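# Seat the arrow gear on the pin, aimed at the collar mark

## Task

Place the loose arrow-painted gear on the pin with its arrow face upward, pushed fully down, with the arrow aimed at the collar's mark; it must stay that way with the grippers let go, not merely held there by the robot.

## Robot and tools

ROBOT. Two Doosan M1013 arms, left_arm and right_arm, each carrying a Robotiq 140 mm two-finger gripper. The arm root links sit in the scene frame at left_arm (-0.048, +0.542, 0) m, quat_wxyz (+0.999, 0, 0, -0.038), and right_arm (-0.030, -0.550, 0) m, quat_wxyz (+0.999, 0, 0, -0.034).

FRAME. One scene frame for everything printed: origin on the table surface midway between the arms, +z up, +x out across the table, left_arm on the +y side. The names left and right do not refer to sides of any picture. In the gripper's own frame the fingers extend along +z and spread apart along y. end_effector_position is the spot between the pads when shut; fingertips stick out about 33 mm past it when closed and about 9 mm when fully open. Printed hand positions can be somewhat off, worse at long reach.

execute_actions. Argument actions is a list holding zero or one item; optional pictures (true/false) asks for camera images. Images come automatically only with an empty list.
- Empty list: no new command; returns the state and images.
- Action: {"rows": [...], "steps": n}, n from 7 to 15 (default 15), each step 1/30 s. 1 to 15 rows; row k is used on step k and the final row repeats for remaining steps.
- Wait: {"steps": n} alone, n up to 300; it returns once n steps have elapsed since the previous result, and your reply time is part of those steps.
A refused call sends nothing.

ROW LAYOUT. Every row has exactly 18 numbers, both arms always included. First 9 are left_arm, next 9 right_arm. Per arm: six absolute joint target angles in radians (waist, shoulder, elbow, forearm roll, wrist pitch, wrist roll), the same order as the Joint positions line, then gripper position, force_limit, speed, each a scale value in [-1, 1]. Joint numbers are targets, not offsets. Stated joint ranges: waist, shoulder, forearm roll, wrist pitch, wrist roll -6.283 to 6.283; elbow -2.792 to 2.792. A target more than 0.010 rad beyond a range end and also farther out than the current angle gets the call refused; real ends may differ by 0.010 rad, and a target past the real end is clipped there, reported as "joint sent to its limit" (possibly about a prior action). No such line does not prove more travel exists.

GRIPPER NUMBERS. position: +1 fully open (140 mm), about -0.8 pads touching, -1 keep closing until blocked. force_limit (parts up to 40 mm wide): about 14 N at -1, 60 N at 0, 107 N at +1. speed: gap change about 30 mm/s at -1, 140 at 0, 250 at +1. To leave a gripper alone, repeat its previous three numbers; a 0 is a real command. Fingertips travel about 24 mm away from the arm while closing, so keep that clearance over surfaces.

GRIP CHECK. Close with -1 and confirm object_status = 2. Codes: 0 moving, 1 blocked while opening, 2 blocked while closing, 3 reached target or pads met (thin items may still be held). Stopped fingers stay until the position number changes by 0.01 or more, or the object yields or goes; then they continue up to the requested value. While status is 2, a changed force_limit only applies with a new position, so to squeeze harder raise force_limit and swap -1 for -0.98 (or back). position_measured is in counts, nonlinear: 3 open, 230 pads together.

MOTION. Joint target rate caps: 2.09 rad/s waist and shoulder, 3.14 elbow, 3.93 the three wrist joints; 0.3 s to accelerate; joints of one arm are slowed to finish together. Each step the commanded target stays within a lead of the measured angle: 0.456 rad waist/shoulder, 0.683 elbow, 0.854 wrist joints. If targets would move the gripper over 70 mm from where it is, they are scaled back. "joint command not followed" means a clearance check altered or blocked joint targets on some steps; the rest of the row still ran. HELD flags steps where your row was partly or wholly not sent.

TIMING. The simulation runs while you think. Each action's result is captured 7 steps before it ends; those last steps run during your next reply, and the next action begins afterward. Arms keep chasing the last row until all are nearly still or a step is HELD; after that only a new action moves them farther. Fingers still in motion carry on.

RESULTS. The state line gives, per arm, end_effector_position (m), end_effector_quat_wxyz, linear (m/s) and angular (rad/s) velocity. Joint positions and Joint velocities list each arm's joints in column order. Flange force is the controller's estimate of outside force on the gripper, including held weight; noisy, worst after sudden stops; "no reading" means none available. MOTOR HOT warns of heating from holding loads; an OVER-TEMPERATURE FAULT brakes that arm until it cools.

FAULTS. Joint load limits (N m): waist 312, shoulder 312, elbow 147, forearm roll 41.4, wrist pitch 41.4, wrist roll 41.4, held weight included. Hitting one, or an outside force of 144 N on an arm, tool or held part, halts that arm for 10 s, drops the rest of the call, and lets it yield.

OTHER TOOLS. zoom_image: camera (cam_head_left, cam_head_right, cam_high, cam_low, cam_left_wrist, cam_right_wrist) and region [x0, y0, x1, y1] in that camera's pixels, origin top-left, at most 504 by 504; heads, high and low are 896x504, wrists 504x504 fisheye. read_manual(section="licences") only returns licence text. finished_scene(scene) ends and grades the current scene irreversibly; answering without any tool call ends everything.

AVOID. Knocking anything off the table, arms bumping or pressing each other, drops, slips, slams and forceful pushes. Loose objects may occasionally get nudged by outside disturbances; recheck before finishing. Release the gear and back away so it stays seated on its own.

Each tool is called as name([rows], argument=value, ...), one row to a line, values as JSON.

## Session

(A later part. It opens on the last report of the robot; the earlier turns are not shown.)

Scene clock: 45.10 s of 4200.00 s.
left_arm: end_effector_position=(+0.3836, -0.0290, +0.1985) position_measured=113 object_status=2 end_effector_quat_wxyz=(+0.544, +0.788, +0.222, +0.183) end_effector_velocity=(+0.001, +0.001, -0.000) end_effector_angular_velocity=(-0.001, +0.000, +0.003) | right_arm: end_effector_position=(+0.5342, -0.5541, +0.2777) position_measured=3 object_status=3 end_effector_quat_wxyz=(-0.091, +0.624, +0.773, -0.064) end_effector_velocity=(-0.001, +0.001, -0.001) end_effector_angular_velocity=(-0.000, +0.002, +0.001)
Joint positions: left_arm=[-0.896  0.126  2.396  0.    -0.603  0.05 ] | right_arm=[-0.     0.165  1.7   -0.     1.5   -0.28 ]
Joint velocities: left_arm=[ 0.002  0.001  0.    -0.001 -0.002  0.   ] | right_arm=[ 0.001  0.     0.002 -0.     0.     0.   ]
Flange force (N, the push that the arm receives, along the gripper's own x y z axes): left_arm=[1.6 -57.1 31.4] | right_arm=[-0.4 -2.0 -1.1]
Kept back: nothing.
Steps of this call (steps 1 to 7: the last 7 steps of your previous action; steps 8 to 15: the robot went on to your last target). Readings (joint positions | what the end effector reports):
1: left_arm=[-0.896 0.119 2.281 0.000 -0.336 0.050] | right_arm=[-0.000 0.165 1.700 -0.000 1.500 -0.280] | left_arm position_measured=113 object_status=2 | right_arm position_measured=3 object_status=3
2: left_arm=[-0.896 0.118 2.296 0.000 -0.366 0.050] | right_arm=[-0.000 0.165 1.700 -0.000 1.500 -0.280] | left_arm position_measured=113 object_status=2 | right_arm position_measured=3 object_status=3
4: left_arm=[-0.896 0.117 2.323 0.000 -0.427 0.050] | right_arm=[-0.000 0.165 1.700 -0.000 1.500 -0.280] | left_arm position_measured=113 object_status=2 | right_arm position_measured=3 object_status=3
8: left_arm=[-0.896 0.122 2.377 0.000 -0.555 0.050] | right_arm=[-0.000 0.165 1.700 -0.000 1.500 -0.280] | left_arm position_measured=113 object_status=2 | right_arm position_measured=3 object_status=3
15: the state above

execute_actions([
  {"rows":[[-0.896,0.1301,2.4097,0,-0.6344,0.05,-1,1,-0.6,0,0.165,1.7,0,1.5,-0.28,1,0,0],[-0.896,0.1345,2.4225,0,-0.669,0.05,-1,1,-0.6,0,0.165,1.7,0,1.5,-0.28,1,0,0],[-0.896,0.1397,2.4352,0,-0.7044,0.05,-1,1,-0.6,0,0.165,1.7,0,1.5,-0.28,1,0,0],[-0.896,0.1456,2.4477,0,-0.7403,0.05,-1,1,-0.6,0,0.165,1.7,0,1.5,-0.28,1,0,0],[-0.896,0.1522,2.4599,0,-0.7765,0.05,-1,1,-0.6,0,0.165,1.7,0,1.5,-0.28,1,0,0],[-0.896,0.1596,2.4719,0,-0.8134,0.05,-1,1,-0.6,0,0.165,1.7,0,1.5,-0.28,1,0,0],[-0.896,0.168,2.4837,0,-0.851,0.05,-1,1,-0.6,0,0.165,1.7,0,1.5,-0.28,1,0,0],[-0.896,0.1771,2.4952,0,-0.8891,0.05,-1,1,-0.6,0,0.165,1.7,0,1.5,-0.28,1,0,0],[-0.896,0.1871,2.5064,0,-0.9277,0.05,-1,1,-0.6,0,0.165,1.7,0,1.5,-0.28,1,0,0],[-0.896,0.1979,2.5174,0,-0.967,0.05,-1,1,-0.6,0,0.165,1.7,0,1.5,-0.28,1,0,0]]},
])

execute_actions([
  {"steps":12},
])

Scene clock: 45.80 s of 4200.00 s.
left_arm: end_effector_position=(+0.3730, -0.0132, +0.1957) position_measured=113 object_status=2 end_effector_quat_wxyz=(+0.579, +0.762, +0.214, +0.195) end_effector_velocity=(-0.054, +0.080, -0.017) end_effector_angular_velocity=(-0.404, -0.277, +0.001) | right_arm: end_effector_position=(+0.5342, -0.5541, +0.2777) position_measured=3 object_status=3 end_effector_quat_wxyz=(-0.091, +0.624, +0.773, -0.064) end_effector_velocity=(+0.000, +0.000, +0.001) end_effector_angular_velocity=(-0.000, -0.001, +0.000)
Joint positions: left_arm=[-0.896  0.156  2.466 -0.    -0.796  0.05 ] | right_arm=[-0.     0.165  1.7   -0.     1.5   -0.28 ]
Joint velocities: left_arm=[ 0.001  0.215  0.341  0.    -1.046  0.001] | right_arm=[ 0.    -0.    -0.001 -0.     0.001  0.   ]
Flange force (N, the push that the arm receives, along the gripper's own x y z axes): left_arm=[15.7 -24.1 12.1] | right_arm=[-1.8 -1.5 -2.8]
Steps of this call (steps 1 to 13: the robot went on to your last target; steps 14 to 21: the first 8 steps of this action). Readings (joint positions | what the end effector reports):
14: left_arm=[-0.896 0.126 2.397 0.000 -0.604 0.050] | right_arm=[-0.000 0.165 1.700 -0.000 1.500 -0.280] | left_arm position_measured=113 object_status=2 | right_arm position_measured=3 object_status=3
15: left_arm=[-0.896 0.127 2.400 0.000 -0.612 0.050] | right_arm=[-0.000 0.165 1.700 -0.000 1.500 -0.280] | left_arm position_measured=113 object_status=2 | right_arm position_measured=3 object_status=3
17: left_arm=[-0.896 0.134 2.419 -0.000 -0.662 0.050] | right_arm=[-0.000 0.165 1.700 0.000 1.500 -0.280] | left_arm position_measured=113 object_status=2 | right_arm position_measured=3 object_status=3
21: the state above

Scene clock: 46.20 s of 4200.00 s.
left_arm: end_effector_position=(+0.3643, -0.0004, +0.1928) position_measured=113 object_status=2 end_effector_quat_wxyz=(+0.608, +0.738, +0.208, +0.205) end_effector_velocity=(-0.000, -0.001, +0.002) end_effector_angular_velocity=(-0.003, -0.004, -0.001) | right_arm: end_effector_position=(+0.5342, -0.5541, +0.2777) position_measured=3 object_status=3 end_effector_quat_wxyz=(-0.091, +0.624, +0.773, -0.064) end_effector_velocity=(+0.000, +0.001, +0.000) end_effector_angular_velocity=(+0.000, +0.000, +0.002)
Joint positions: left_arm=[-0.896  0.198  2.517 -0.    -0.967  0.05 ] | right_arm=[-0.     0.165  1.7   -0.     1.5   -0.28 ]
Joint velocities: left_arm=[-0.001 -0.002 -0.001  0.    -0.002  0.002] | right_arm=[ 0.002  0.    -0.001  0.     0.001 -0.   ]
Flange force (N, the push that the arm receives, along the gripper's own x y z axes): left_arm=[20.2 -5.1 0.2] | right_arm=[-0.4 -0.5 -3.2]
Kept back: nothing.
Steps of this call (steps 1 to 7: the last 7 steps of your previous action; steps 8 to 12: the robot went on to your last target). Readings (joint positions | what the end effector reports):
1: left_arm=[-0.896 0.164 2.477 -0.000 -0.832 0.050] | right_arm=[-0.000 0.165 1.700 0.000 1.500 -0.280] | left_arm position_measured=113 object_status=2 | right_arm position_measured=3 object_status=3
2: left_arm=[-0.896 0.173 2.488 -0.000 -0.869 0.050] | right_arm=[-0.000 0.165 1.700 -0.000 1.500 -0.280] | left_arm position_measured=113 object_status=2 | right_arm position_measured=3 object_status=3
4: left_arm=[-0.896 0.190 2.509 -0.000 -0.938 0.050] | right_arm=[-0.000 0.165 1.700 -0.000 1.500 -0.280] | left_arm position_measured=113 object_status=2 | right_arm position_measured=3 object_status=3
8: left_arm=[-0.896 0.198 2.517 -0.000 -0.967 0.050] | right_arm=[-0.000 0.165 1.700 -0.000 1.500 -0.280] | left_arm position_measured=113 object_status=2 | right_arm position_measured=3 object_status=3
12: the state above

To 89°.

execute_actions([
  {"rows":[[-0.896,0.2097,2.5281,0,-1.0069,0.05,-1,1,-0.6,0,0.165,1.7,0,1.5,-0.28,1,0,0],[-0.896,0.2097,2.5281,0,-1.0069,0.05,-1,1,-0.6,0,0.165,1.7,0,1.5,-0.28,1,0,0],[-0.896,0.2224,2.5384,0,-1.0474,0.05,-1,1,-0.6,0,0.165,1.7,0,1.5,-0.28,1,0,0],[-0.896,0.236,2.5484,0,-1.0884,0.05,-1,1,-0.6,0,0.165,1.7,0,1.5,-0.28,1,0,0],[-0.896,0.236,2.5484,0,-1.0884,0.05,-1,1,-0.6,0,0.165,1.7,0,1.5,-0.28,1,0,0],[-0.896,0.2505,2.5581,0,-1.1301,0.05,-1,1,-0.6,0,0.165,1.7,0,1.5,-0.28,1,0,0],[-0.896,0.266,2.5674,0,-1.1723,0.05,-1,1,-0.6,0,0.165,1.7,0,1.5,-0.28,1,0,0],[-0.896,0.266,2.5674,0,-1.1723,0.05,-1,1,-0.6,0,0.165,1.7,0,1.5,-0.28,1,0,0],[-0.896,0.2824,2.5763,0,-1.2151,0.05,-1,1,-0.6,0,0.165,1.7,0,1.5,-0.28,1,0,0],[-0.896,0.2998,2.5848,0,-1.2585,0.05,-1,1,-0.6,0,0.165,1.7,0,1.5,-0.28,1,0,0],[-0.896,0.2998,2.5848,0,-1.2585,0.05,-1,1,-0.6,0,0.165,1.7,0,1.5,-0.28,1,0,0],[-0.896,0.318,2.5928,0,-1.3021,0.05,-1,1,-0.6,0,0.165,1.7,0,1.5,-0.28,1,0,0],[-0.896,0.3372,2.6005,0,-1.3465,0.05,-1,1,-0.6,0,0.165,1.7,0,1.5,-0.28,1,0,0]]},
])

execute_actions([
  {"steps":15},
], pictures=true)

Scene clock: 47.13 s of 4200.00 s.
left_arm: end_effector_position=(+0.3571, +0.0100, +0.1893) position_measured=113 object_status=2 end_effector_quat_wxyz=(+0.632, +0.717, +0.202, +0.213) end_effector_velocity=(-0.039, +0.059, -0.021) end_effector_angular_velocity=(-0.312, -0.210, +0.004) | right_arm: end_effector_position=(+0.5342, -0.5541, +0.2777) position_measured=3 object_status=3 end_effector_quat_wxyz=(-0.091, +0.624, +0.773, -0.064) end_effector_velocity=(-0.000, +0.001, -0.000) end_effector_angular_velocity=(-0.000, +0.000, +0.002)
Joint positions: left_arm=[-0.896  0.249  2.556  0.    -1.124  0.05 ] | right_arm=[-0.     0.165  1.7   -0.     1.5   -0.28 ]
Joint velocities: left_arm=[ 0.001  0.32   0.204 -0.003 -0.9   -0.001] | right_arm=[ 0.002 -0.     0.    -0.     0.     0.   ]
Flange force (N, the push that the arm receives, along the gripper's own x y z axes): left_arm=[29.4 8.5 -13.2] | right_arm=[-1.0 -2.5 -1.7]
Steps of this call (steps 1 to 20: the robot went on to your last target; steps 21 to 28: the first 8 steps of this action). Readings (joint positions | what the end effector reports):
21: left_arm=[-0.896 0.198 2.518 0.000 -0.967 0.050] | right_arm=[-0.000 0.165 1.700 -0.000 1.500 -0.280] | left_arm position_measured=113 object_status=2 | right_arm position_measured=3 object_status=3
22: left_arm=[-0.896 0.201 2.520 0.000 -0.976 0.050] | right_arm=[-0.000 0.165 1.700 -0.000 1.500 -0.280] | left_arm position_measured=113 object_status=2 | right_arm position_measured=3 object_status=3
24: left_arm=[-0.896 0.213 2.530 0.000 -1.016 0.050] | right_arm=[-0.000 0.165 1.700 0.000 1.500 -0.280] | left_arm position_measured=113 object_status=2 | right_arm position_measured=3 object_status=3
28: the state above

Scene clock: 47.63 s of 4200.00 s.
left_arm: end_effector_position=(+0.3476, +0.0241, +0.1834) position_measured=113 object_status=2 end_effector_quat_wxyz=(+0.663, +0.688, +0.194, +0.223) end_effector_velocity=(+0.000, +0.001, +0.001) end_effector_angular_velocity=(-0.001, -0.001, +0.002) | right_arm: end_effector_position=(+0.5342, -0.5541, +0.2777) position_measured=3 object_status=3 end_effector_quat_wxyz=(-0.091, +0.624, +0.773, -0.064) end_effector_velocity=(-0.001, +0.001, -0.000) end_effector_angular_velocity=(-0.000, +0.002, +0.002)
Joint positions: left_arm=[-0.896  0.337  2.601 -0.    -1.346  0.05 ] | right_arm=[-0.     0.165  1.7   -0.     1.5   -0.28 ]
Joint velocities: left_arm=[ 0.001 -0.001  0.001 -0.001 -0.002  0.   ] | right_arm=[ 0.002 -0.     0.001 -0.001  0.002 -0.   ]
Flange force (N, the push that the arm receives, along the gripper's own x y z axes): left_arm=[30.7 20.5 -30.9] | right_arm=[-1.5 -2.6 -2.2]
Kept back: nothing.
Steps of this call (steps 1 to 7: the last 7 steps of your previous action; steps 8 to 15: the robot went on to your last target). Readings (joint positions | what the end effector reports):
1: left_arm=[-0.896 0.258 2.563 0.000 -1.152 0.050] | right_arm=[-0.000 0.165 1.700 -0.000 1.500 -0.280] | left_arm position_measured=113 object_status=2 | right_arm position_measured=3 object_status=3
2: left_arm=[-0.896 0.268 2.568 0.000 -1.177 0.050] | right_arm=[-0.000 0.165 1.700 -0.000 1.500 -0.280] | left_arm position_measured=113 object_status=2 | right_arm position_measured=3 object_status=3
4: left_arm=[-0.896 0.291 2.580 0.000 -1.236 0.050] | right_arm=[-0.000 0.165 1.700 -0.000 1.500 -0.280] | left_arm position_measured=113 object_status=2 | right_arm position_measured=3 object_status=3
8: left_arm=[-0.896 0.335 2.600 -0.000 -1.340 0.050] | right_arm=[-0.000 0.165 1.700 -0.000 1.500 -0.280] | left_arm position_measured=113 object_status=2 | right_arm position_measured=3 object_status=3
15: the state above

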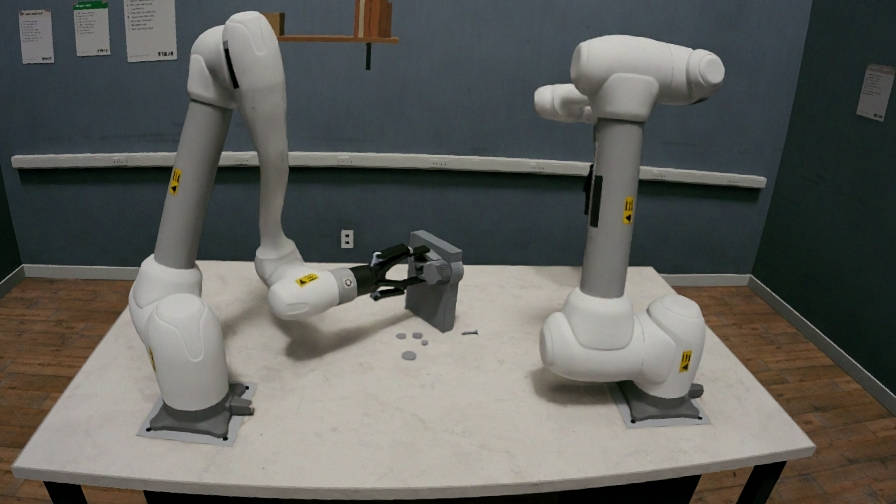

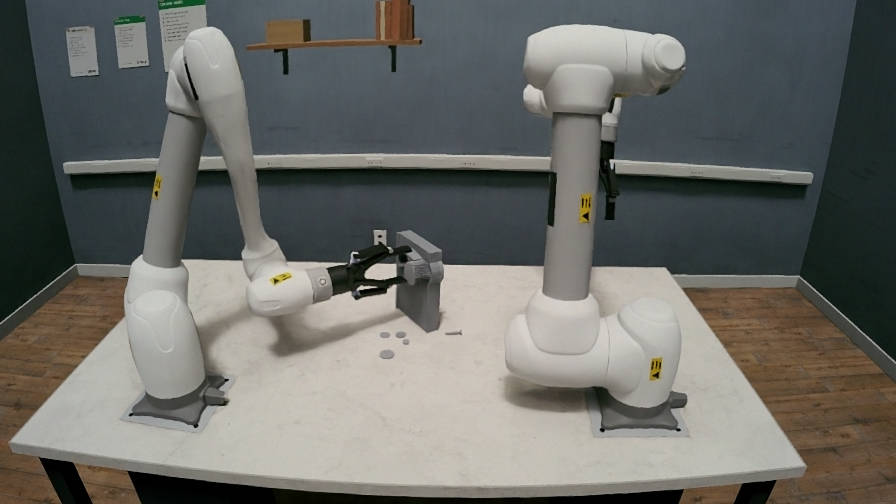

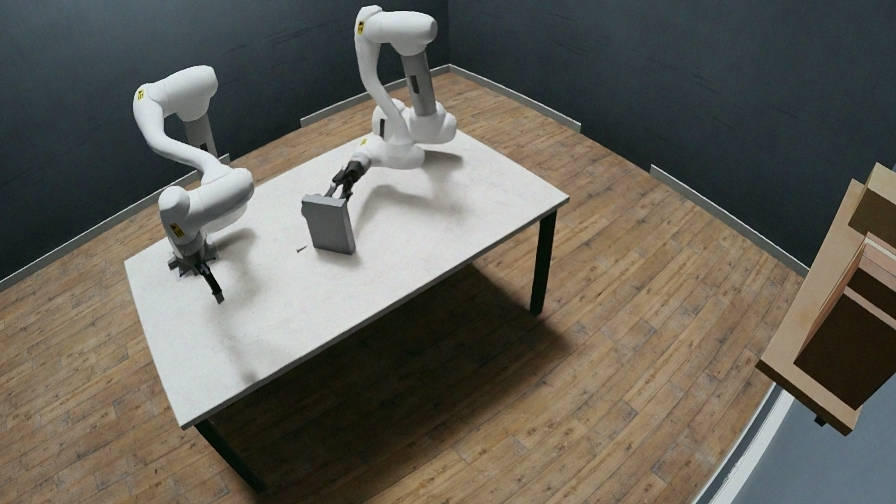

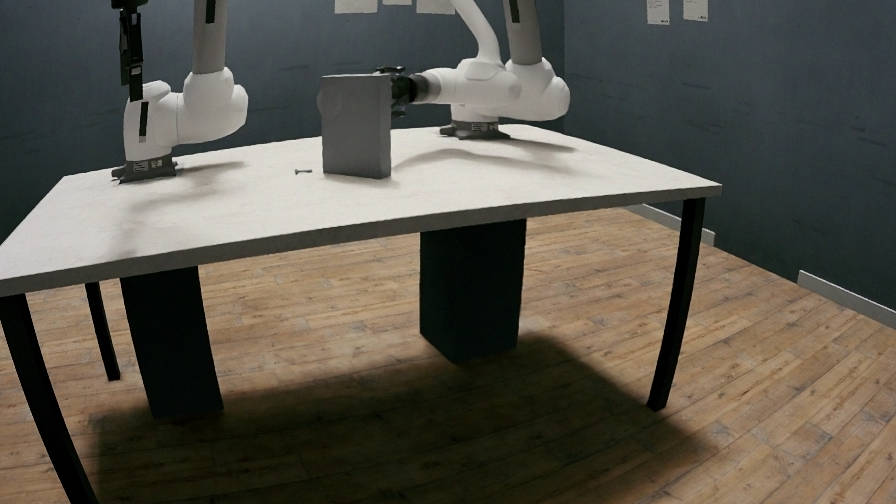

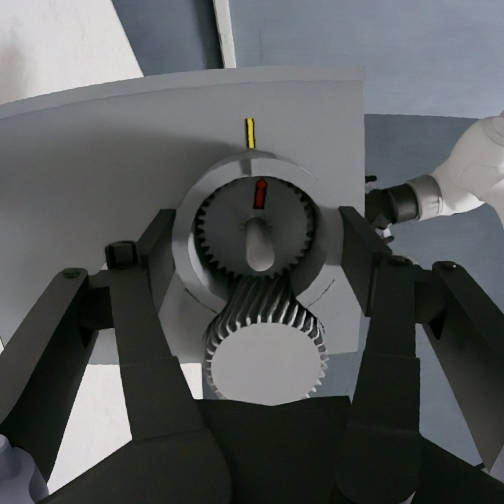

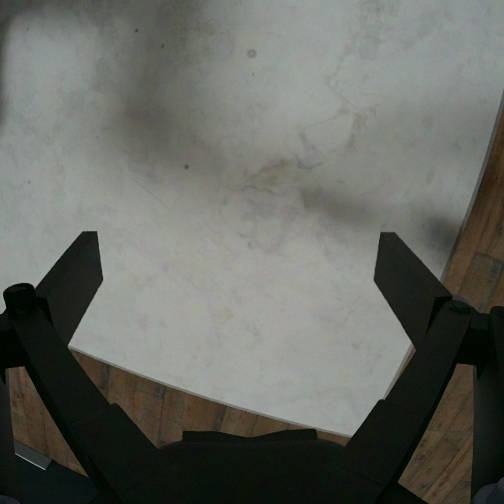

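execute_actions([
  {"rows":[[-0.896,0.347,2.605,0,-1.371,0.05,-1,1,-0.6,0,0.165,1.7,0,1.5,-0.28,1,0,0],[-0.896,0.347,2.605,0,-1.371,0.05,-1,1,-0.6,0,0.165,1.7,0,1.5,-0.28,1,0,0],[-0.896,0.3564,2.6112,0,-1.3948,0.05,-1,1,-0.6,0,0.165,1.7,0,1.5,-0.28,1,0,0]]},
])

execute_actions([
  {"steps":10},
])

Scene clock: 48.50 s of 4200.00 s.
left_arm: end_effector_position=(+0.3444, +0.0280, +0.1822) position_measured=113 object_status=2 end_effector_quat_wxyz=(+0.670, +0.682, +0.191, +0.225) end_effector_velocity=(-0.001, -0.001, +0.000) end_effector_angular_velocity=(-0.001, -0.001, -0.003) | right_arm: end_effector_position=(+0.5342, -0.5541, +0.2777) position_measured=3 object_status=3 end_effector_quat_wxyz=(-0.091, +0.624, +0.773, -0.064) end_effector_velocity=(+0.000, +0.001, +0.000) end_effector_angular_velocity=(-0.000, -0.000, +0.002)
Joint positions: left_arm=[-0.896  0.356  2.611  0.001 -1.395  0.05 ] | right_arm=[-0.     0.165  1.7    0.     1.5   -0.28 ]
Joint velocities: left_arm=[-0.002  0.001 -0.001  0.001 -0.002 -0.   ] | right_arm=[ 0.001  0.    -0.    -0.    -0.     0.   ]
Flange force (N, the push that the arm receives, along the gripper's own x y z axes): left_arm=[8.4 -8.5 -2.3] | right_arm=[-1.5 -2.0 -2.4]
Steps of this call (steps 1 to 15: the robot went on to your last target; steps 16 to 18: nothing new was sent; steps 19 to 26: the first 8 steps of this action). Readings (joint positions | what the end effector reports):
19: left_arm=[-0.896 0.337 2.601 -0.000 -1.347 0.050] | right_arm=[-0.000 0.165 1.700 -0.000 1.500 -0.280] | left_arm position_measured=113 object_status=2 | right_arm position_measured=3 object_status=3
20: left_arm=[-0.896 0.340 2.602 0.000 -1.355 0.050] | right_arm=[-0.000 0.165 1.700 -0.000 1.500 -0.280] | left_arm position_measured=113 object_status=2 | right_arm position_measured=3 object_status=3
22: left_arm=[-0.896 0.351 2.607 0.000 -1.380 0.050] | right_arm=[-0.000 0.165 1.700 -0.000 1.500 -0.280] | left_arm position_measured=113 object_status=2 | right_arm position_measured=3 object_status=3
26: the state above

Scene clock: 48.83 s of 4200.00 s.
left_arm: end_effector_position=(+0.3445, +0.0281, +0.1823) position_measured=113 object_status=2 end_effector_quat_wxyz=(+0.670, +0.681, +0.192, +0.225) end_effector_velocity=(-0.001, +0.000, -0.001) end_effector_angular_velocity=(+0.003, +0.001, -0.001) | right_arm: end_effector_position=(+0.5342, -0.5541, +0.2777) position_measured=3 object_status=3 end_effector_quat_wxyz=(-0.091, +0.624, +0.773, -0.064) end_effector_velocity=(+0.000, -0.001, -0.001) end_effector_angular_velocity=(-0.000, -0.000, -0.002)
Joint positions: left_arm=[-0.896  0.356  2.611  0.    -1.395  0.05 ] | right_arm=[-0.     0.165  1.7   -0.     1.5   -0.28 ]
Joint velocities: left_arm=[-0.001  0.     0.001  0.     0.002  0.001] | right_arm=[-0.002  0.     0.001 -0.    -0.001 -0.   ]
Flange force (N, the push that the arm receives, along the gripper's own x y z axes): left_arm=[-3.0 -12.7 1.1] | right_arm=[-1.5 -1.9 -2.0]
Kept back: nothing.
Steps of this call (steps 1 to 7: the last 7 steps of your previous action; steps 8 to 10: the robot went on to your last target). Readings (joint positions | what the end effector reports):
1: left_arm=[-0.896 0.356 2.611 0.001 -1.395 0.050] | right_arm=[-0.000 0.165 1.700 -0.000 1.500 -0.280] | left_arm position_measured=113 object_status=2 | right_arm position_measured=3 object_status=3
2: left_arm=[-0.896 0.356 2.611 0.001 -1.395 0.050] | right_arm=[-0.000 0.165 1.700 -0.000 1.500 -0.280] | left_arm position_measured=113 object_status=2 | right_arm position_measured=3 object_status=3
4: left_arm=[-0.896 0.356 2.611 0.000 -1.395 0.050] | right_arm=[-0.000 0.165 1.700 -0.000 1.500 -0.280] | left_arm position_measured=113 object_status=2 | right_arm position_measured=3 object_status=3
8: left_arm=[-0.896 0.356 2.611 0.000 -1.395 0.050] | right_arm=[-0.000 0.165 1.700 -0.000 1.500 -0.280] | left_arm position_measured=113 object_status=2 | right_arm position_measured=3 object_status=3
10: the state above

execute_actions([
  {"rows":[[-0.896,0.3564,2.6112,0,-1.3948,0.05,0.42,0,-0.6,0,0.165,1.7,0,1.5,-0.28,1,0,0]],"steps":10},
])

execute_actions([
  {"rows":[[-0.896,0.3339,2.7004,0,-1.4635,0.05,0.42,0,-0.6,0,0.165,1.7,0,1.5,-0.28,1,0,0]],"steps":14},
])

execute_actions([
  {"rows":[[-0.896,-0.07,2.66,0,-0.67,1.5708,-0.45,0,-0.6,0,0.165,1.7,0,1.5,-0.28,1,0,0]]},
])

execute_actions([
  {"steps":25},
])

execute_actions([
  {"rows":[[-0.896,-0.0591,2.6127,0,-0.6337,1.5708,-0.45,0,-0.6,0,0.165,1.7,0,1.5,-0.28,1,0,0]]},
])

execute_actions([
  {"steps":8},
], pictures=true)

Scene clock: 49.50 s of 4200.00 s.
left_arm: end_effector_position=(+0.3445, +0.0284, +0.1822) position_measured=108 object_status=0 end_effector_quat_wxyz=(+0.669, +0.681, +0.192, +0.225) end_effector_velocity=(-0.002, +0.003, -0.001) end_effector_angular_velocity=(+0.003, +0.002, -0.001) | right_arm: end_effector_position=(+0.5342, -0.5541, +0.2777) position_measured=3 object_status=3 end_effector_quat_wxyz=(-0.091, +0.624, +0.773, -0.064) end_effector_velocity=(-0.000, +0.000, -0.000) end_effector_angular_velocity=(+0.000, -0.000, +0.000)
Joint positions: left_arm=[-0.896  0.356  2.612  0.    -1.395  0.05 ] | right_arm=[-0.     0.165  1.7   -0.     1.5   -0.28 ]
Joint velocities: left_arm=[ 0.    -0.002  0.006  0.002 -0.     0.   ] | right_arm=[ 0. -0.  0.  0. -0. -0.]
Flange force (N, the push that the arm receives, along the gripper's own x y z axes): left_arm=[-15.7 -24.8 -9.0] | right_arm=[-1.3 -2.5 -2.0]
Steps of this call (steps 1 to 15: the robot went on to your last target; steps 16 to 17: nothing new was sent; steps 18 to 20: the first 3 steps of this action). Readings (joint positions | what the end effector reports):
18: left_arm=[-0.896 0.356 2.611 0.000 -1.395 0.050] | right_arm=[-0.000 0.165 1.700 -0.000 1.500 -0.280] | left_arm position_measured=113 object_status=0 | right_arm position_measured=3 object_status=3
19: left_arm=[-0.896 0.356 2.611 0.000 -1.395 0.050] | right_arm=[-0.000 0.165 1.700 -0.000 1.500 -0.280] | left_arm position_measured=113 object_status=0 | right_arm position_measured=3 object_status=3
20: the state above

Scene clock: 49.97 s of 4200.00 s.
left_arm: end_effector_position=(+0.3165, +0.0695, +0.1824) position_measured=76 object_status=3 end_effector_quat_wxyz=(+0.670, +0.681, +0.192, +0.225) end_effector_velocity=(-0.000, +0.000, +0.006) end_effector_angular_velocity=(-0.014, -0.010, -0.001) | right_arm: end_effector_position=(+0.5342, -0.5541, +0.2777) position_measured=3 object_status=3 end_effector_quat_wxyz=(-0.091, +0.624, +0.773, -0.064) end_effector_velocity=(+0.000, +0.000, +0.000) end_effector_angular_velocity=(-0.000, -0.001, +0.000)
Joint positions: left_arm=[-0.896  0.334  2.7    0.    -1.463  0.05 ] | right_arm=[-0.     0.165  1.7    0.     1.5   -0.28 ]
Joint velocities: left_arm=[ 0.001 -0.     0.001  0.001 -0.017  0.   ] | right_arm=[ 0.    -0.    -0.001  0.    -0.    -0.   ]
Flange force (N, the push that the arm receives, along the gripper's own x y z axes): left_arm=[-22.7 -9.2 5.2] | right_arm=[-2.2 -2.7 -2.3]
Steps of this call (steps 1 to 7: the last 7 steps of your previous action; steps 8 to 14: the first 7 steps of this action). Readings (joint positions | what the end effector reports):
8: left_arm=[-0.896 0.356 2.611 0.000 -1.395 0.050] | right_arm=[-0.000 0.165 1.700 -0.000 1.500 -0.280] | left_arm position_measured=77 object_status=0 | right_arm position_measured=3 object_status=3
9: left_arm=[-0.896 0.355 2.617 0.000 -1.401 0.050] | right_arm=[-0.000 0.165 1.700 -0.000 1.500 -0.280] | left_arm position_measured=76 object_status=0 | right_arm position_measured=3 object_status=3
11: left_arm=[-0.896 0.343 2.663 0.000 -1.435 0.050] | right_arm=[-0.000 0.165 1.700 -0.000 1.500 -0.280] | left_arm position_measured=76 object_status=0 | right_arm position_measured=3 object_status=3
14: the state above

Scene clock: 50.47 s of 4200.00 s.
left_arm: end_effector_position=(+0.3147, +0.0722, +0.1806) position_measured=102 object_status=0 end_effector_quat_wxyz=(+0.573, +0.753, +0.071, +0.316) end_effector_velocity=(-0.048, +0.066, +0.004) end_effector_angular_velocity=(+2.590, -1.833, -0.436) | right_arm: end_effector_position=(+0.5342, -0.5541, +0.2777) position_measured=3 object_status=3 end_effector_quat_wxyz=(-0.091, +0.624, +0.773, -0.064) end_effector_velocity=(+0.000, +0.000, -0.000) end_effector_angular_velocity=(-0.000, -0.000, +0.001)
Joint positions: left_arm=[-0.896  0.167  2.684  0.    -1.135  0.411] | right_arm=[-0.     0.165  1.7   -0.     1.5   -0.28 ]
Joint velocities: left_arm=[-0.003 -1.315 -0.133  0.001  2.555  3.005] | right_arm=[ 0.001  0.001  0.    -0.    -0.001 -0.   ]
Flange force (N, the push that the arm receives, along the gripper's own x y z axes): left_arm=[-20.2 5.7 1.3] | right_arm=[-0.2 -2.8 -3.1]
Steps of this call (steps 1 to 7: the last 7 steps of your previous action; steps 8 to 15: the first 8 steps of this action). Readings (joint positions | what the end effector reports):
8: left_arm=[-0.896 0.334 2.700 0.000 -1.463 0.050] | right_arm=[-0.000 0.165 1.700 -0.000 1.500 -0.280] | left_arm position_measured=76 object_status=0 | right_arm position_measured=3 object_status=3
9: left_arm=[-0.896 0.330 2.700 0.000 -1.456 0.059] | right_arm=[-0.000 0.165 1.700 -0.000 1.500 -0.280] | left_arm position_measured=78 object_status=0 | right_arm position_measured=3 object_status=3
11: left_arm=[-0.896 0.302 2.697 0.000 -1.400 0.119] | right_arm=[-0.000 0.165 1.700 -0.000 1.500 -0.280] | left_arm position_measured=86 object_status=0 | right_arm position_measured=3 object_status=3
15: the state above

Scene clock: 51.30 s of 4200.00 s.
left_arm: end_effector_position=(+0.2976, +0.0973, +0.1811) position_measured=186 object_status=0 end_effector_quat_wxyz=(+0.268, +0.724, -0.383, +0.507) end_effector_velocity=(+0.001, +0.001, +0.001) end_effector_angular_velocity=(-0.002, -0.001, +0.002) | right_arm: end_effector_position=(+0.5342, -0.5541, +0.2777) position_measured=3 object_status=3 end_effector_quat_wxyz=(-0.091, +0.624, +0.773, -0.064) end_effector_velocity=(-0.001, -0.001, -0.001) end_effector_angular_velocity=(+0.000, +0.002, -0.001)
Joint positions: left_arm=[-0.896 -0.07   2.66   0.    -0.67   1.571] | right_arm=[-0.     0.165  1.7   -0.     1.5   -0.28 ]
Joint velocities: left_arm=[ 0.001 -0.001  0.    -0.001 -0.003 -0.   ] | right_arm=[-0.001  0.     0.001 -0.     0.001 -0.   ]
Flange force (N, the push that the arm receives, along the gripper's own x y z axes): left_arm=no reading | right_arm=[-3.0 -1.5 -2.0]
Kept back: nothing.
Steps of this call (steps 1 to 7: the last 7 steps of your previous action; steps 8 to 25: the robot went on to your last target). Readings (joint positions | what the end effector reports):
1: left_arm=[-0.896 0.124 2.679 0.000 -1.052 0.520] | right_arm=[-0.000 0.165 1.700 -0.000 1.500 -0.280] | left_arm position_measured=106 object_status=0 | right_arm position_measured=3 object_status=3
2: left_arm=[-0.896 0.086 2.676 0.000 -0.979 0.644] | right_arm=[-0.000 0.165 1.700 -0.000 1.500 -0.280] | left_arm position_measured=110 object_status=0 | right_arm position_measured=3 object_status=3
4: left_arm=[-0.896 0.029 2.670 0.000 -0.866 0.900] | right_arm=[-0.000 0.165 1.700 -0.000 1.500 -0.280] | left_arm position_measured=118 object_status=0 | right_arm position_measured=3 object_status=3
8: left_arm=[-0.896 -0.039 2.663 0.000 -0.730 1.335] | right_arm=[-0.000 0.165 1.700 -0.000 1.500 -0.280] | left_arm position_measured=134 object_status=0 | right_arm position_measured=3 object_status=3
25: the state above

Scene clock: 51.57 s of 4200.00 s.
left_arm: end_effector_position=(+0.3111, +0.0775, +0.1927) position_measured=186 object_status=3 end_effector_quat_wxyz=(+0.268, +0.724, -0.383, +0.507) end_effector_velocity=(-0.000, -0.000, +0.001) end_effector_angular_velocity=(-0.002, -0.001, +0.000) | right_arm: end_effector_position=(+0.5342, -0.5541, +0.2777) position_measured=3 object_status=3 end_effector_quat_wxyz=(-0.091, +0.624, +0.773, -0.064) end_effector_velocity=(-0.001, +0.001, -0.000) end_effector_angular_velocity=(+0.000, +0.003, +0.001)
Joint positions: left_arm=[-0.896 -0.059  2.613 -0.    -0.634  1.571] | right_arm=[-0.     0.165  1.7   -0.     1.5   -0.28 ]
Joint velocities: left_arm=[-0.001 -0.002 -0.    -0.001  0.    -0.   ] | right_arm=[0.002 0.    0.001 0.    0.002 0.   ]
Flange force (N, the push that the arm receives, along the gripper's own x y z axes): left_arm=no reading | right_arm=[-0.5 -2.6 -1.6]
Steps of this call (steps 1 to 8: the first 8 steps of this action). Readings (joint positions | what the end effector reports):
1: left_arm=[-0.896 -0.070 2.660 0.000 -0.670 1.571] | right_arm=[-0.000 0.165 1.700 -0.000 1.500 -0.280] | left_arm position_measured=186 object_status=0 | right_arm position_measured=3 object_status=3
2: left_arm=[-0.896 -0.069 2.653 -0.000 -0.664 1.571] | right_arm=[-0.000 0.165 1.700 -0.000 1.500 -0.280] | left_arm position_measured=186 object_status=3 | right_arm position_measured=3 object_status=3
4: left_arm=[-0.896 -0.061 2.619 -0.000 -0.639 1.571] | right_arm=[-0.000 0.165 1.700 -0.000 1.500 -0.280] | left_arm position_measured=186 object_status=3 | right_arm position_measured=3 object_status=3
8: the state above

Scene clock: 51.83 s of 4200.00 s.
left_arm: end_effector_position=(+0.3110, +0.0776, +0.1926) position_measured=186 object_status=3 end_effector_quat_wxyz=(+0.268, +0.724, -0.383, +0.507) end_effector_velocity=(+0.000, +0.000, -0.001) end_effector_angular_velocity=(+0.000, +0.002, +0.002) | right_arm: end_effector_position=(+0.5342, -0.5541, +0.2777) position_measured=3 object_status=3 end_effector_quat_wxyz=(-0.091, +0.624, +0.773, -0.064) end_effector_velocity=(-0.001, -0.001, -0.001) end_effector_angular_velocity=(-0.000, +0.003, -0.002)
Joint positions: left_arm=[-0.896 -0.059  2.613 -0.    -0.634  1.571] | right_arm=[-0.     0.165  1.7   -0.     1.5   -0.28 ]
Joint velocities: left_arm=[-0.     0.001  0.001 -0.002 -0.001 -0.   ] | right_arm=[-0.002  0.001  0.001 -0.     0.001  0.   ]
Flange force (N, the push that the arm receives, along the gripper's own x y z axes): left_arm=no reading | right_arm=[-0.4 -2.6 -1.2]
Kept back: nothing.
Steps of this call (steps 1 to 7: the last 7 steps of your previous action; step 8: the robot went on to your last target). Readings (joint positions | what the end effector reports):
1: left_arm=[-0.896 -0.059 2.613 -0.000 -0.634 1.571] | right_arm=[-0.000 0.165 1.700 -0.000 1.500 -0.280] | left_arm position_measured=186 object_status=3 | right_arm position_measured=3 object_status=3
2: left_arm=[-0.896 -0.059 2.613 -0.000 -0.634 1.571] | right_arm=[-0.000 0.165 1.700 -0.000 1.500 -0.280] | left_arm position_measured=186 object_status=3 | right_arm position_measured=3 object_status=3
4: left_arm=[-0.896 -0.059 2.613 -0.000 -0.634 1.571] | right_arm=[-0.000 0.165 1.700 -0.000 1.500 -0.280] | left_arm position_measured=186 object_status=3 | right_arm position_measured=3 object_status=3
8: the state above

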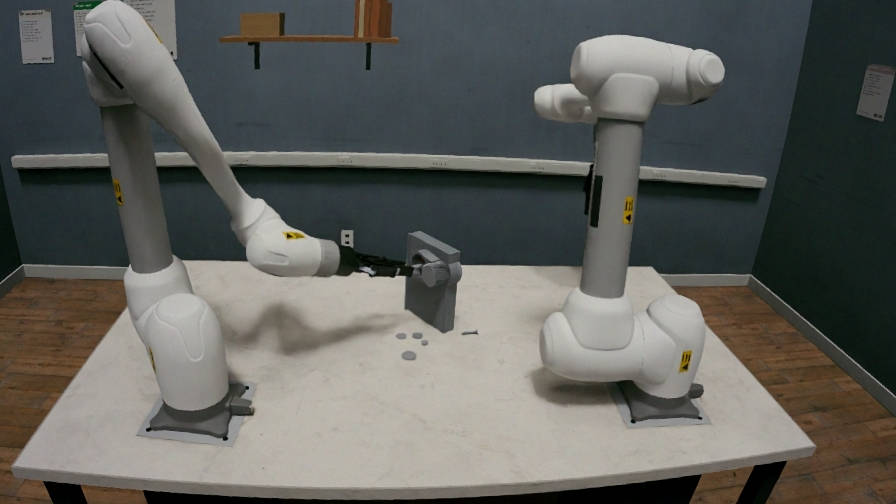

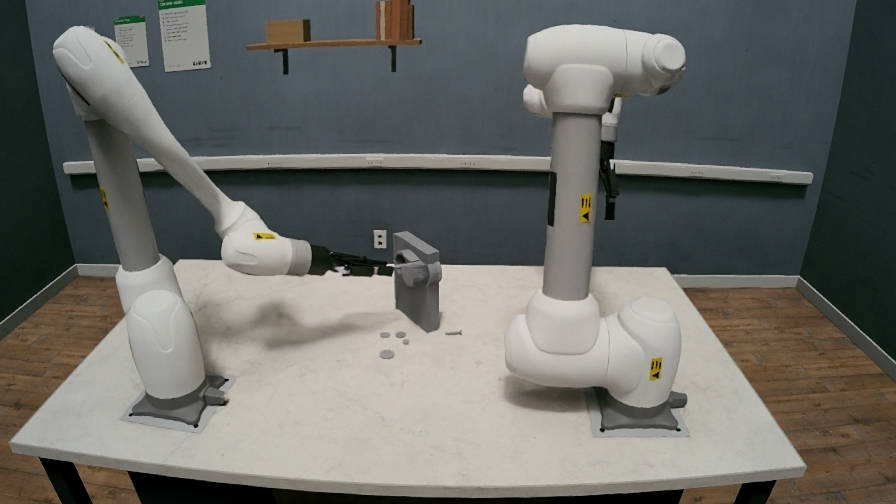

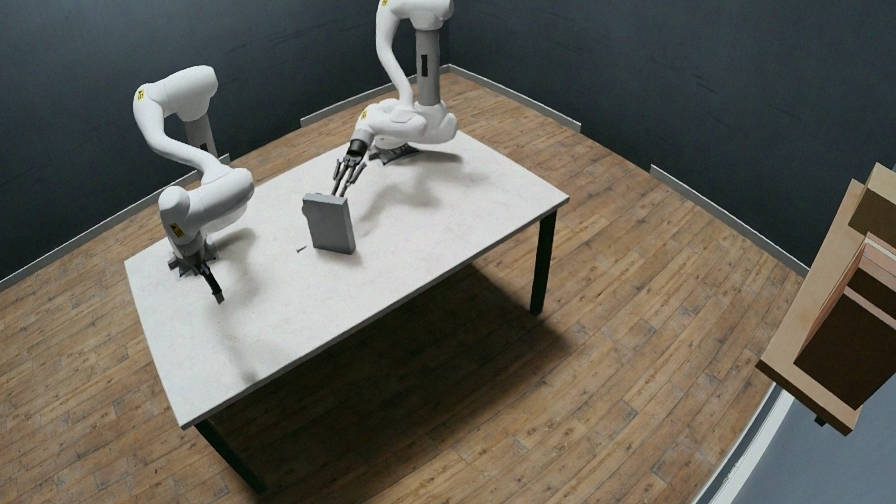

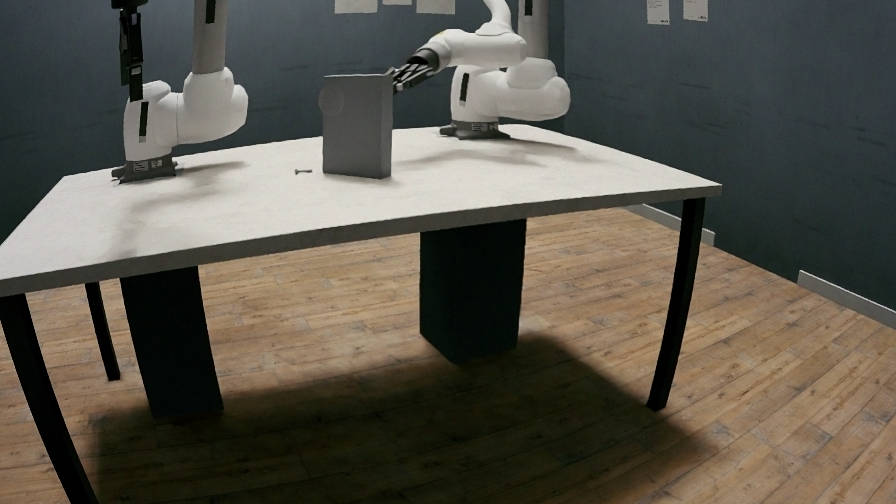

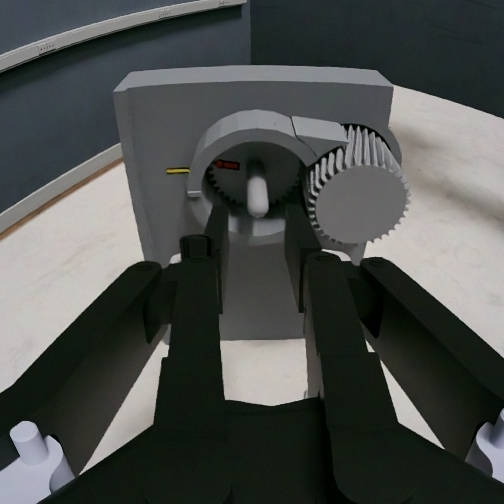

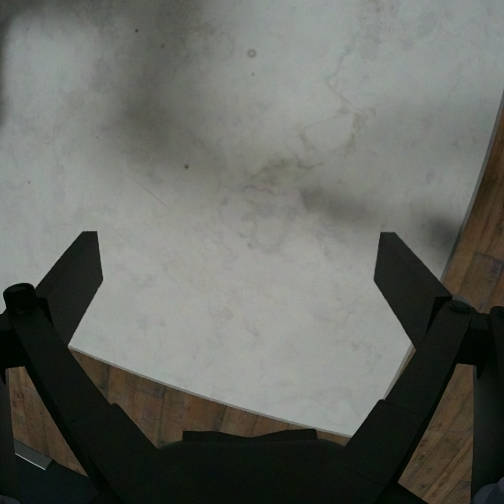

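execute_actions([
  {"rows":[[-0.896,0.0036,2.5732,0,-0.6569,1.5708,-0.5,0,-0.6,0,0.165,1.7,0,1.5,-0.28,1,0,0]],"steps":12},
])

execute_actions([
  {"rows":[[-0.896,0.0036,2.5732,0,-0.6569,1.5708,-1,0.5,-0.6,0,0.165,1.7,0,1.5,-0.28,1,0,0]]},
])

execute_actions([
  {"steps":8},
], pictures=true)

zoom_image(camera="cam_head_right", region=[340,220,480,340])

Scene clock: 52.43 s of 4200.00 s.
left_arm: end_effector_position=(+0.3239, +0.0585, +0.1877) position_measured=192 object_status=0 end_effector_quat_wxyz=(+0.268, +0.724, -0.383, +0.507) end_effector_velocity=(+0.096, -0.144, -0.041) end_effector_angular_velocity=(+0.002, -0.000, -0.005) | right_arm: end_effector_position=(+0.5342, -0.5541, +0.2777) position_measured=3 object_status=3 end_effector_quat_wxyz=(-0.091, +0.624, +0.773, -0.064) end_effector_velocity=(-0.000, +0.000, -0.000) end_effector_angular_velocity=(-0.001, -0.000, +0.001)
Joint positions: left_arm=[-0.896 -0.008  2.58   0.    -0.652  1.571] | right_arm=[-0.     0.165  1.7   -0.     1.5   -0.28 ]
Joint velocities: left_arm=[-0.002  0.387 -0.246  0.004 -0.139 -0.001] | right_arm=[ 0.    -0.     0.001 -0.001 -0.001  0.   ]
Flange force (N, the push that the arm receives, along the gripper's own x y z axes): left_arm=[-6.4 19.6 9.1] | right_arm=[-2.7 -2.6 -2.4]
Steps of this call (steps 1 to 13: the robot went on to your last target; steps 14 to 18: the first 5 steps of this action). Readings (joint positions | what the end effector reports):
14: left_arm=[-0.896 -0.059 2.613 -0.000 -0.634 1.571] | right_arm=[-0.000 0.165 1.700 -0.000 1.500 -0.280] | left_arm position_measured=186 object_status=0 | right_arm position_measured=3 object_status=3
15: left_arm=[-0.896 -0.054 2.611 -0.000 -0.635 1.571] | right_arm=[-0.000 0.165 1.700 -0.000 1.500 -0.280] | left_arm position_measured=188 object_status=0 | right_arm position_measured=3 object_status=3
17: left_arm=[-0.896 -0.024 2.591 -0.000 -0.646 1.571] | right_arm=[-0.000 0.165 1.700 0.000 1.500 -0.280] | left_arm position_measured=192 object_status=0 | right_arm position_measured=3 object_status=3
18: the state above

Scene clock: 52.93 s of 4200.00 s.
left_arm: end_effector_position=(+0.3267, +0.0542, +0.1868) position_measured=217 object_status=0 end_effector_quat_wxyz=(+0.268, +0.724, -0.383, +0.507) end_effector_velocity=(-0.000, +0.001, -0.001) end_effector_angular_velocity=(+0.002, +0.002, +0.002) | right_arm: end_effector_position=(+0.5342, -0.5541, +0.2777) position_measured=3 object_status=3 end_effector_quat_wxyz=(-0.091, +0.624, +0.773, -0.064) end_effector_velocity=(-0.001, -0.001, -0.000) end_effector_angular_velocity=(+0.000, +0.002, -0.002)
Joint positions: left_arm=[-0.896  0.004  2.573  0.001 -0.657  1.571] | right_arm=[-0.     0.165  1.7    0.     1.5   -0.28 ]
Joint velocities: left_arm=[ 0.001 -0.     0.002 -0.     0.001 -0.001] | right_arm=[-0.002 -0.     0.001  0.     0.001  0.   ]
Flange force (N, the push that the arm receives, along the gripper's own x y z axes): left_arm=[3.7 45.5 2.8] | right_arm=[-1.7 -2.3 -1.1]
Steps of this call (steps 1 to 7: the last 7 steps of your previous action; steps 8 to 15: the first 8 steps of this action). Readings (joint positions | what the end effector reports):
8: left_arm=[-0.896 0.004 2.573 0.000 -0.657 1.571] | right_arm=[-0.000 0.165 1.700 -0.000 1.500 -0.280] | left_arm position_measured=192 object_status=0 | right_arm position_measured=3 object_status=3
9: left_arm=[-0.896 0.004 2.573 0.000 -0.657 1.571] | right_arm=[-0.000 0.165 1.700 -0.000 1.500 -0.280] | left_arm position_measured=194 object_status=0 | right_arm position_measured=3 object_status=3
11: left_arm=[-0.896 0.004 2.573 0.000 -0.657 1.571] | right_arm=[-0.000 0.165 1.700 -0.000 1.500 -0.280] | left_arm position_measured=202 object_status=0 | right_arm position_measured=3 object_status=3
15: the state above

Scene clock: 53.20 s of 4200.00 s.
left_arm: end_effector_position=(+0.3267, +0.0543, +0.1867) position_measured=221 object_status=2 end_effector_quat_wxyz=(+0.268, +0.724, -0.383, +0.507) end_effector_velocity=(+0.000, -0.000, -0.001) end_effector_angular_velocity=(+0.001, +0.002, +0.001) | right_arm: end_effector_position=(+0.5342, -0.5541, +0.2777) position_measured=3 object_status=3 end_effector_quat_wxyz=(-0.091, +0.624, +0.773, -0.064) end_effector_velocity=(+0.000, +0.000, +0.000) end_effector_angular_velocity=(+0.001, -0.000, +0.000)
Joint positions: left_arm=[-0.896  0.004  2.573  0.    -0.657  1.571] | right_arm=[-0.     0.165  1.7   -0.     1.5   -0.28 ]
Joint velocities: left_arm=[-0.001  0.001 -0.001 -0.002  0.001  0.   ] | right_arm=[ 0.     0.    -0.001  0.001  0.001  0.   ]
Flange force (N, the push that the arm receives, along the gripper's own x y z axes): left_arm=[0.2 44.3 13.7] | right_arm=[-1.7 -3.2 -2.4]
Kept back: nothing.
Steps of this call (steps 1 to 7: the last 7 steps of your previous action; step 8: the robot went on to your last target). Readings (joint positions | what the end effector reports):
1: left_arm=[-0.896 0.004 2.573 0.001 -0.657 1.571] | right_arm=[-0.000 0.165 1.700 0.000 1.500 -0.280] | left_arm position_measured=221 object_status=0 | right_arm position_measured=3 object_status=3
2: left_arm=[-0.896 0.004 2.573 0.001 -0.657 1.571] | right_arm=[-0.000 0.165 1.700 0.000 1.500 -0.280] | left_arm position_measured=221 object_status=0 | right_arm position_measured=3 object_status=3
4: left_arm=[-0.896 0.004 2.573 0.000 -0.657 1.571] | right_arm=[-0.000 0.165 1.700 -0.000 1.500 -0.280] | left_arm position_measured=221 object_status=0 | right_arm position_measured=3 object_status=3
8: the state above

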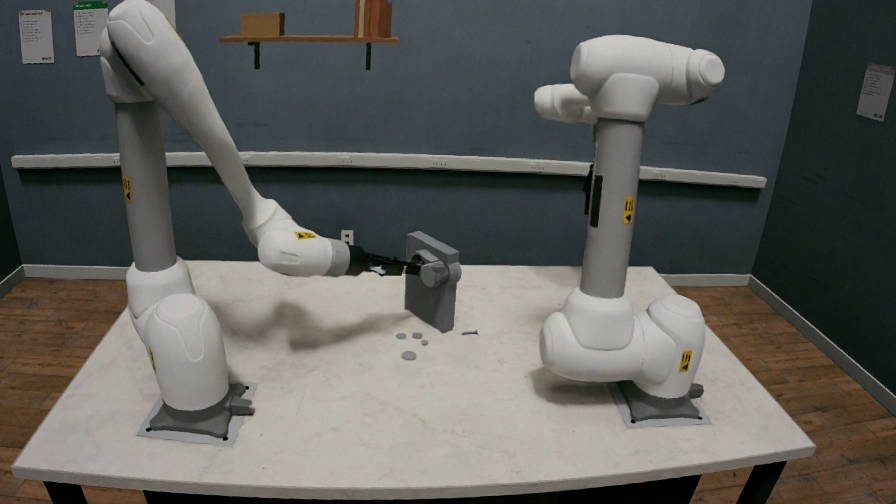

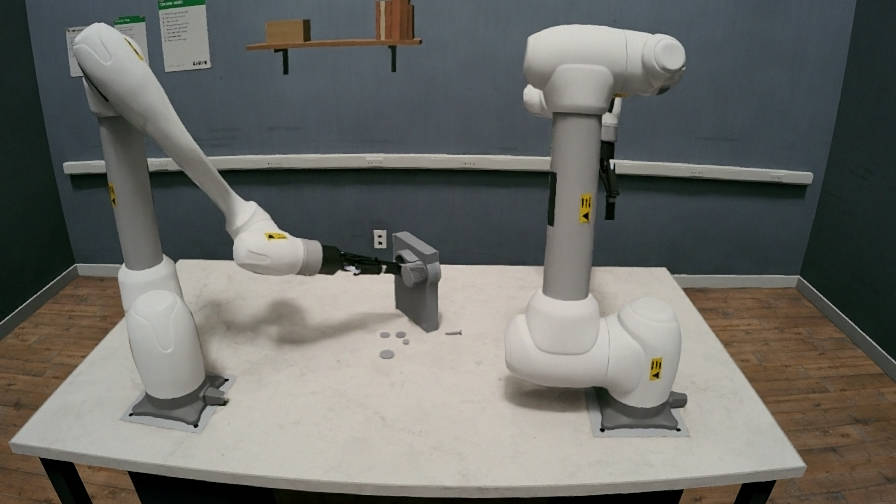

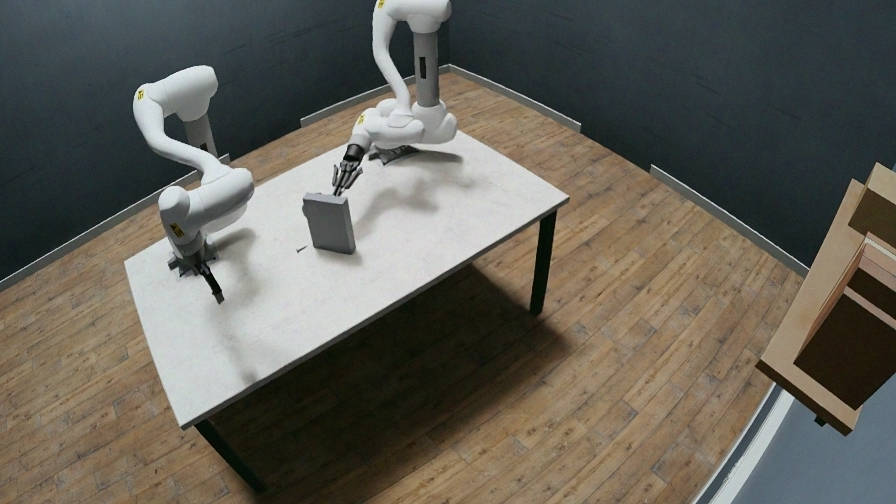

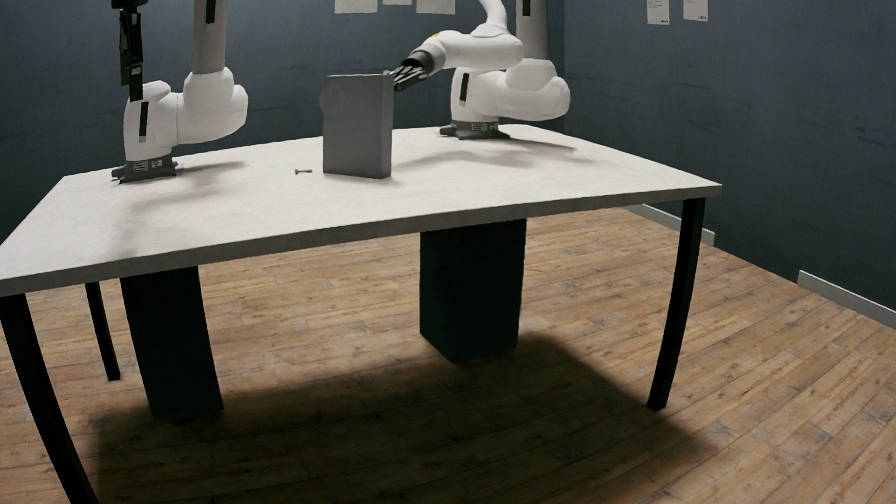

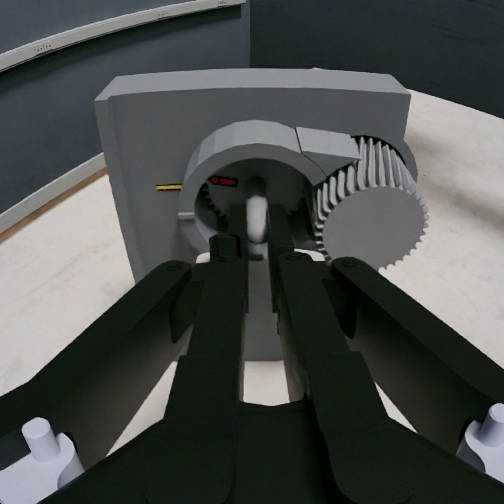

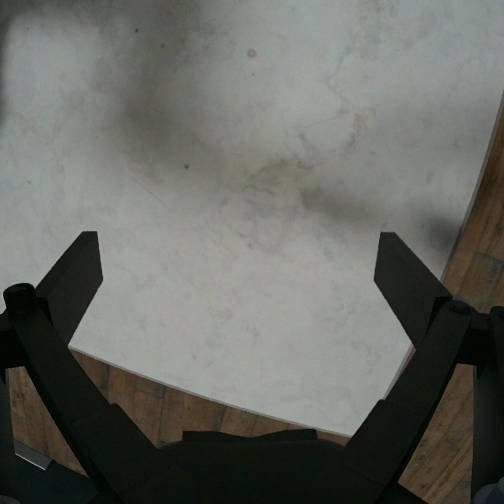

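Region (340, 220, 480, 340) of cam_head_right's 896x504 image, scaled by 3.600, with more detail than that image has; it fills the top 432 rows of this view, and the rest is white.

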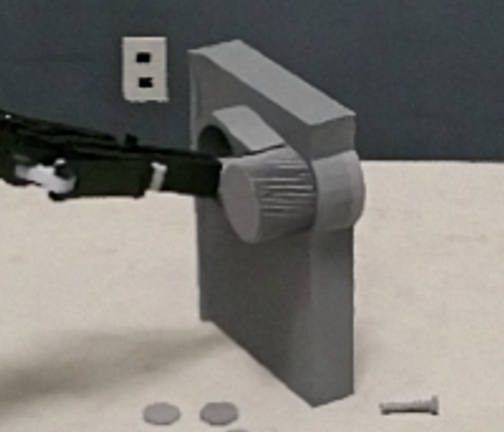

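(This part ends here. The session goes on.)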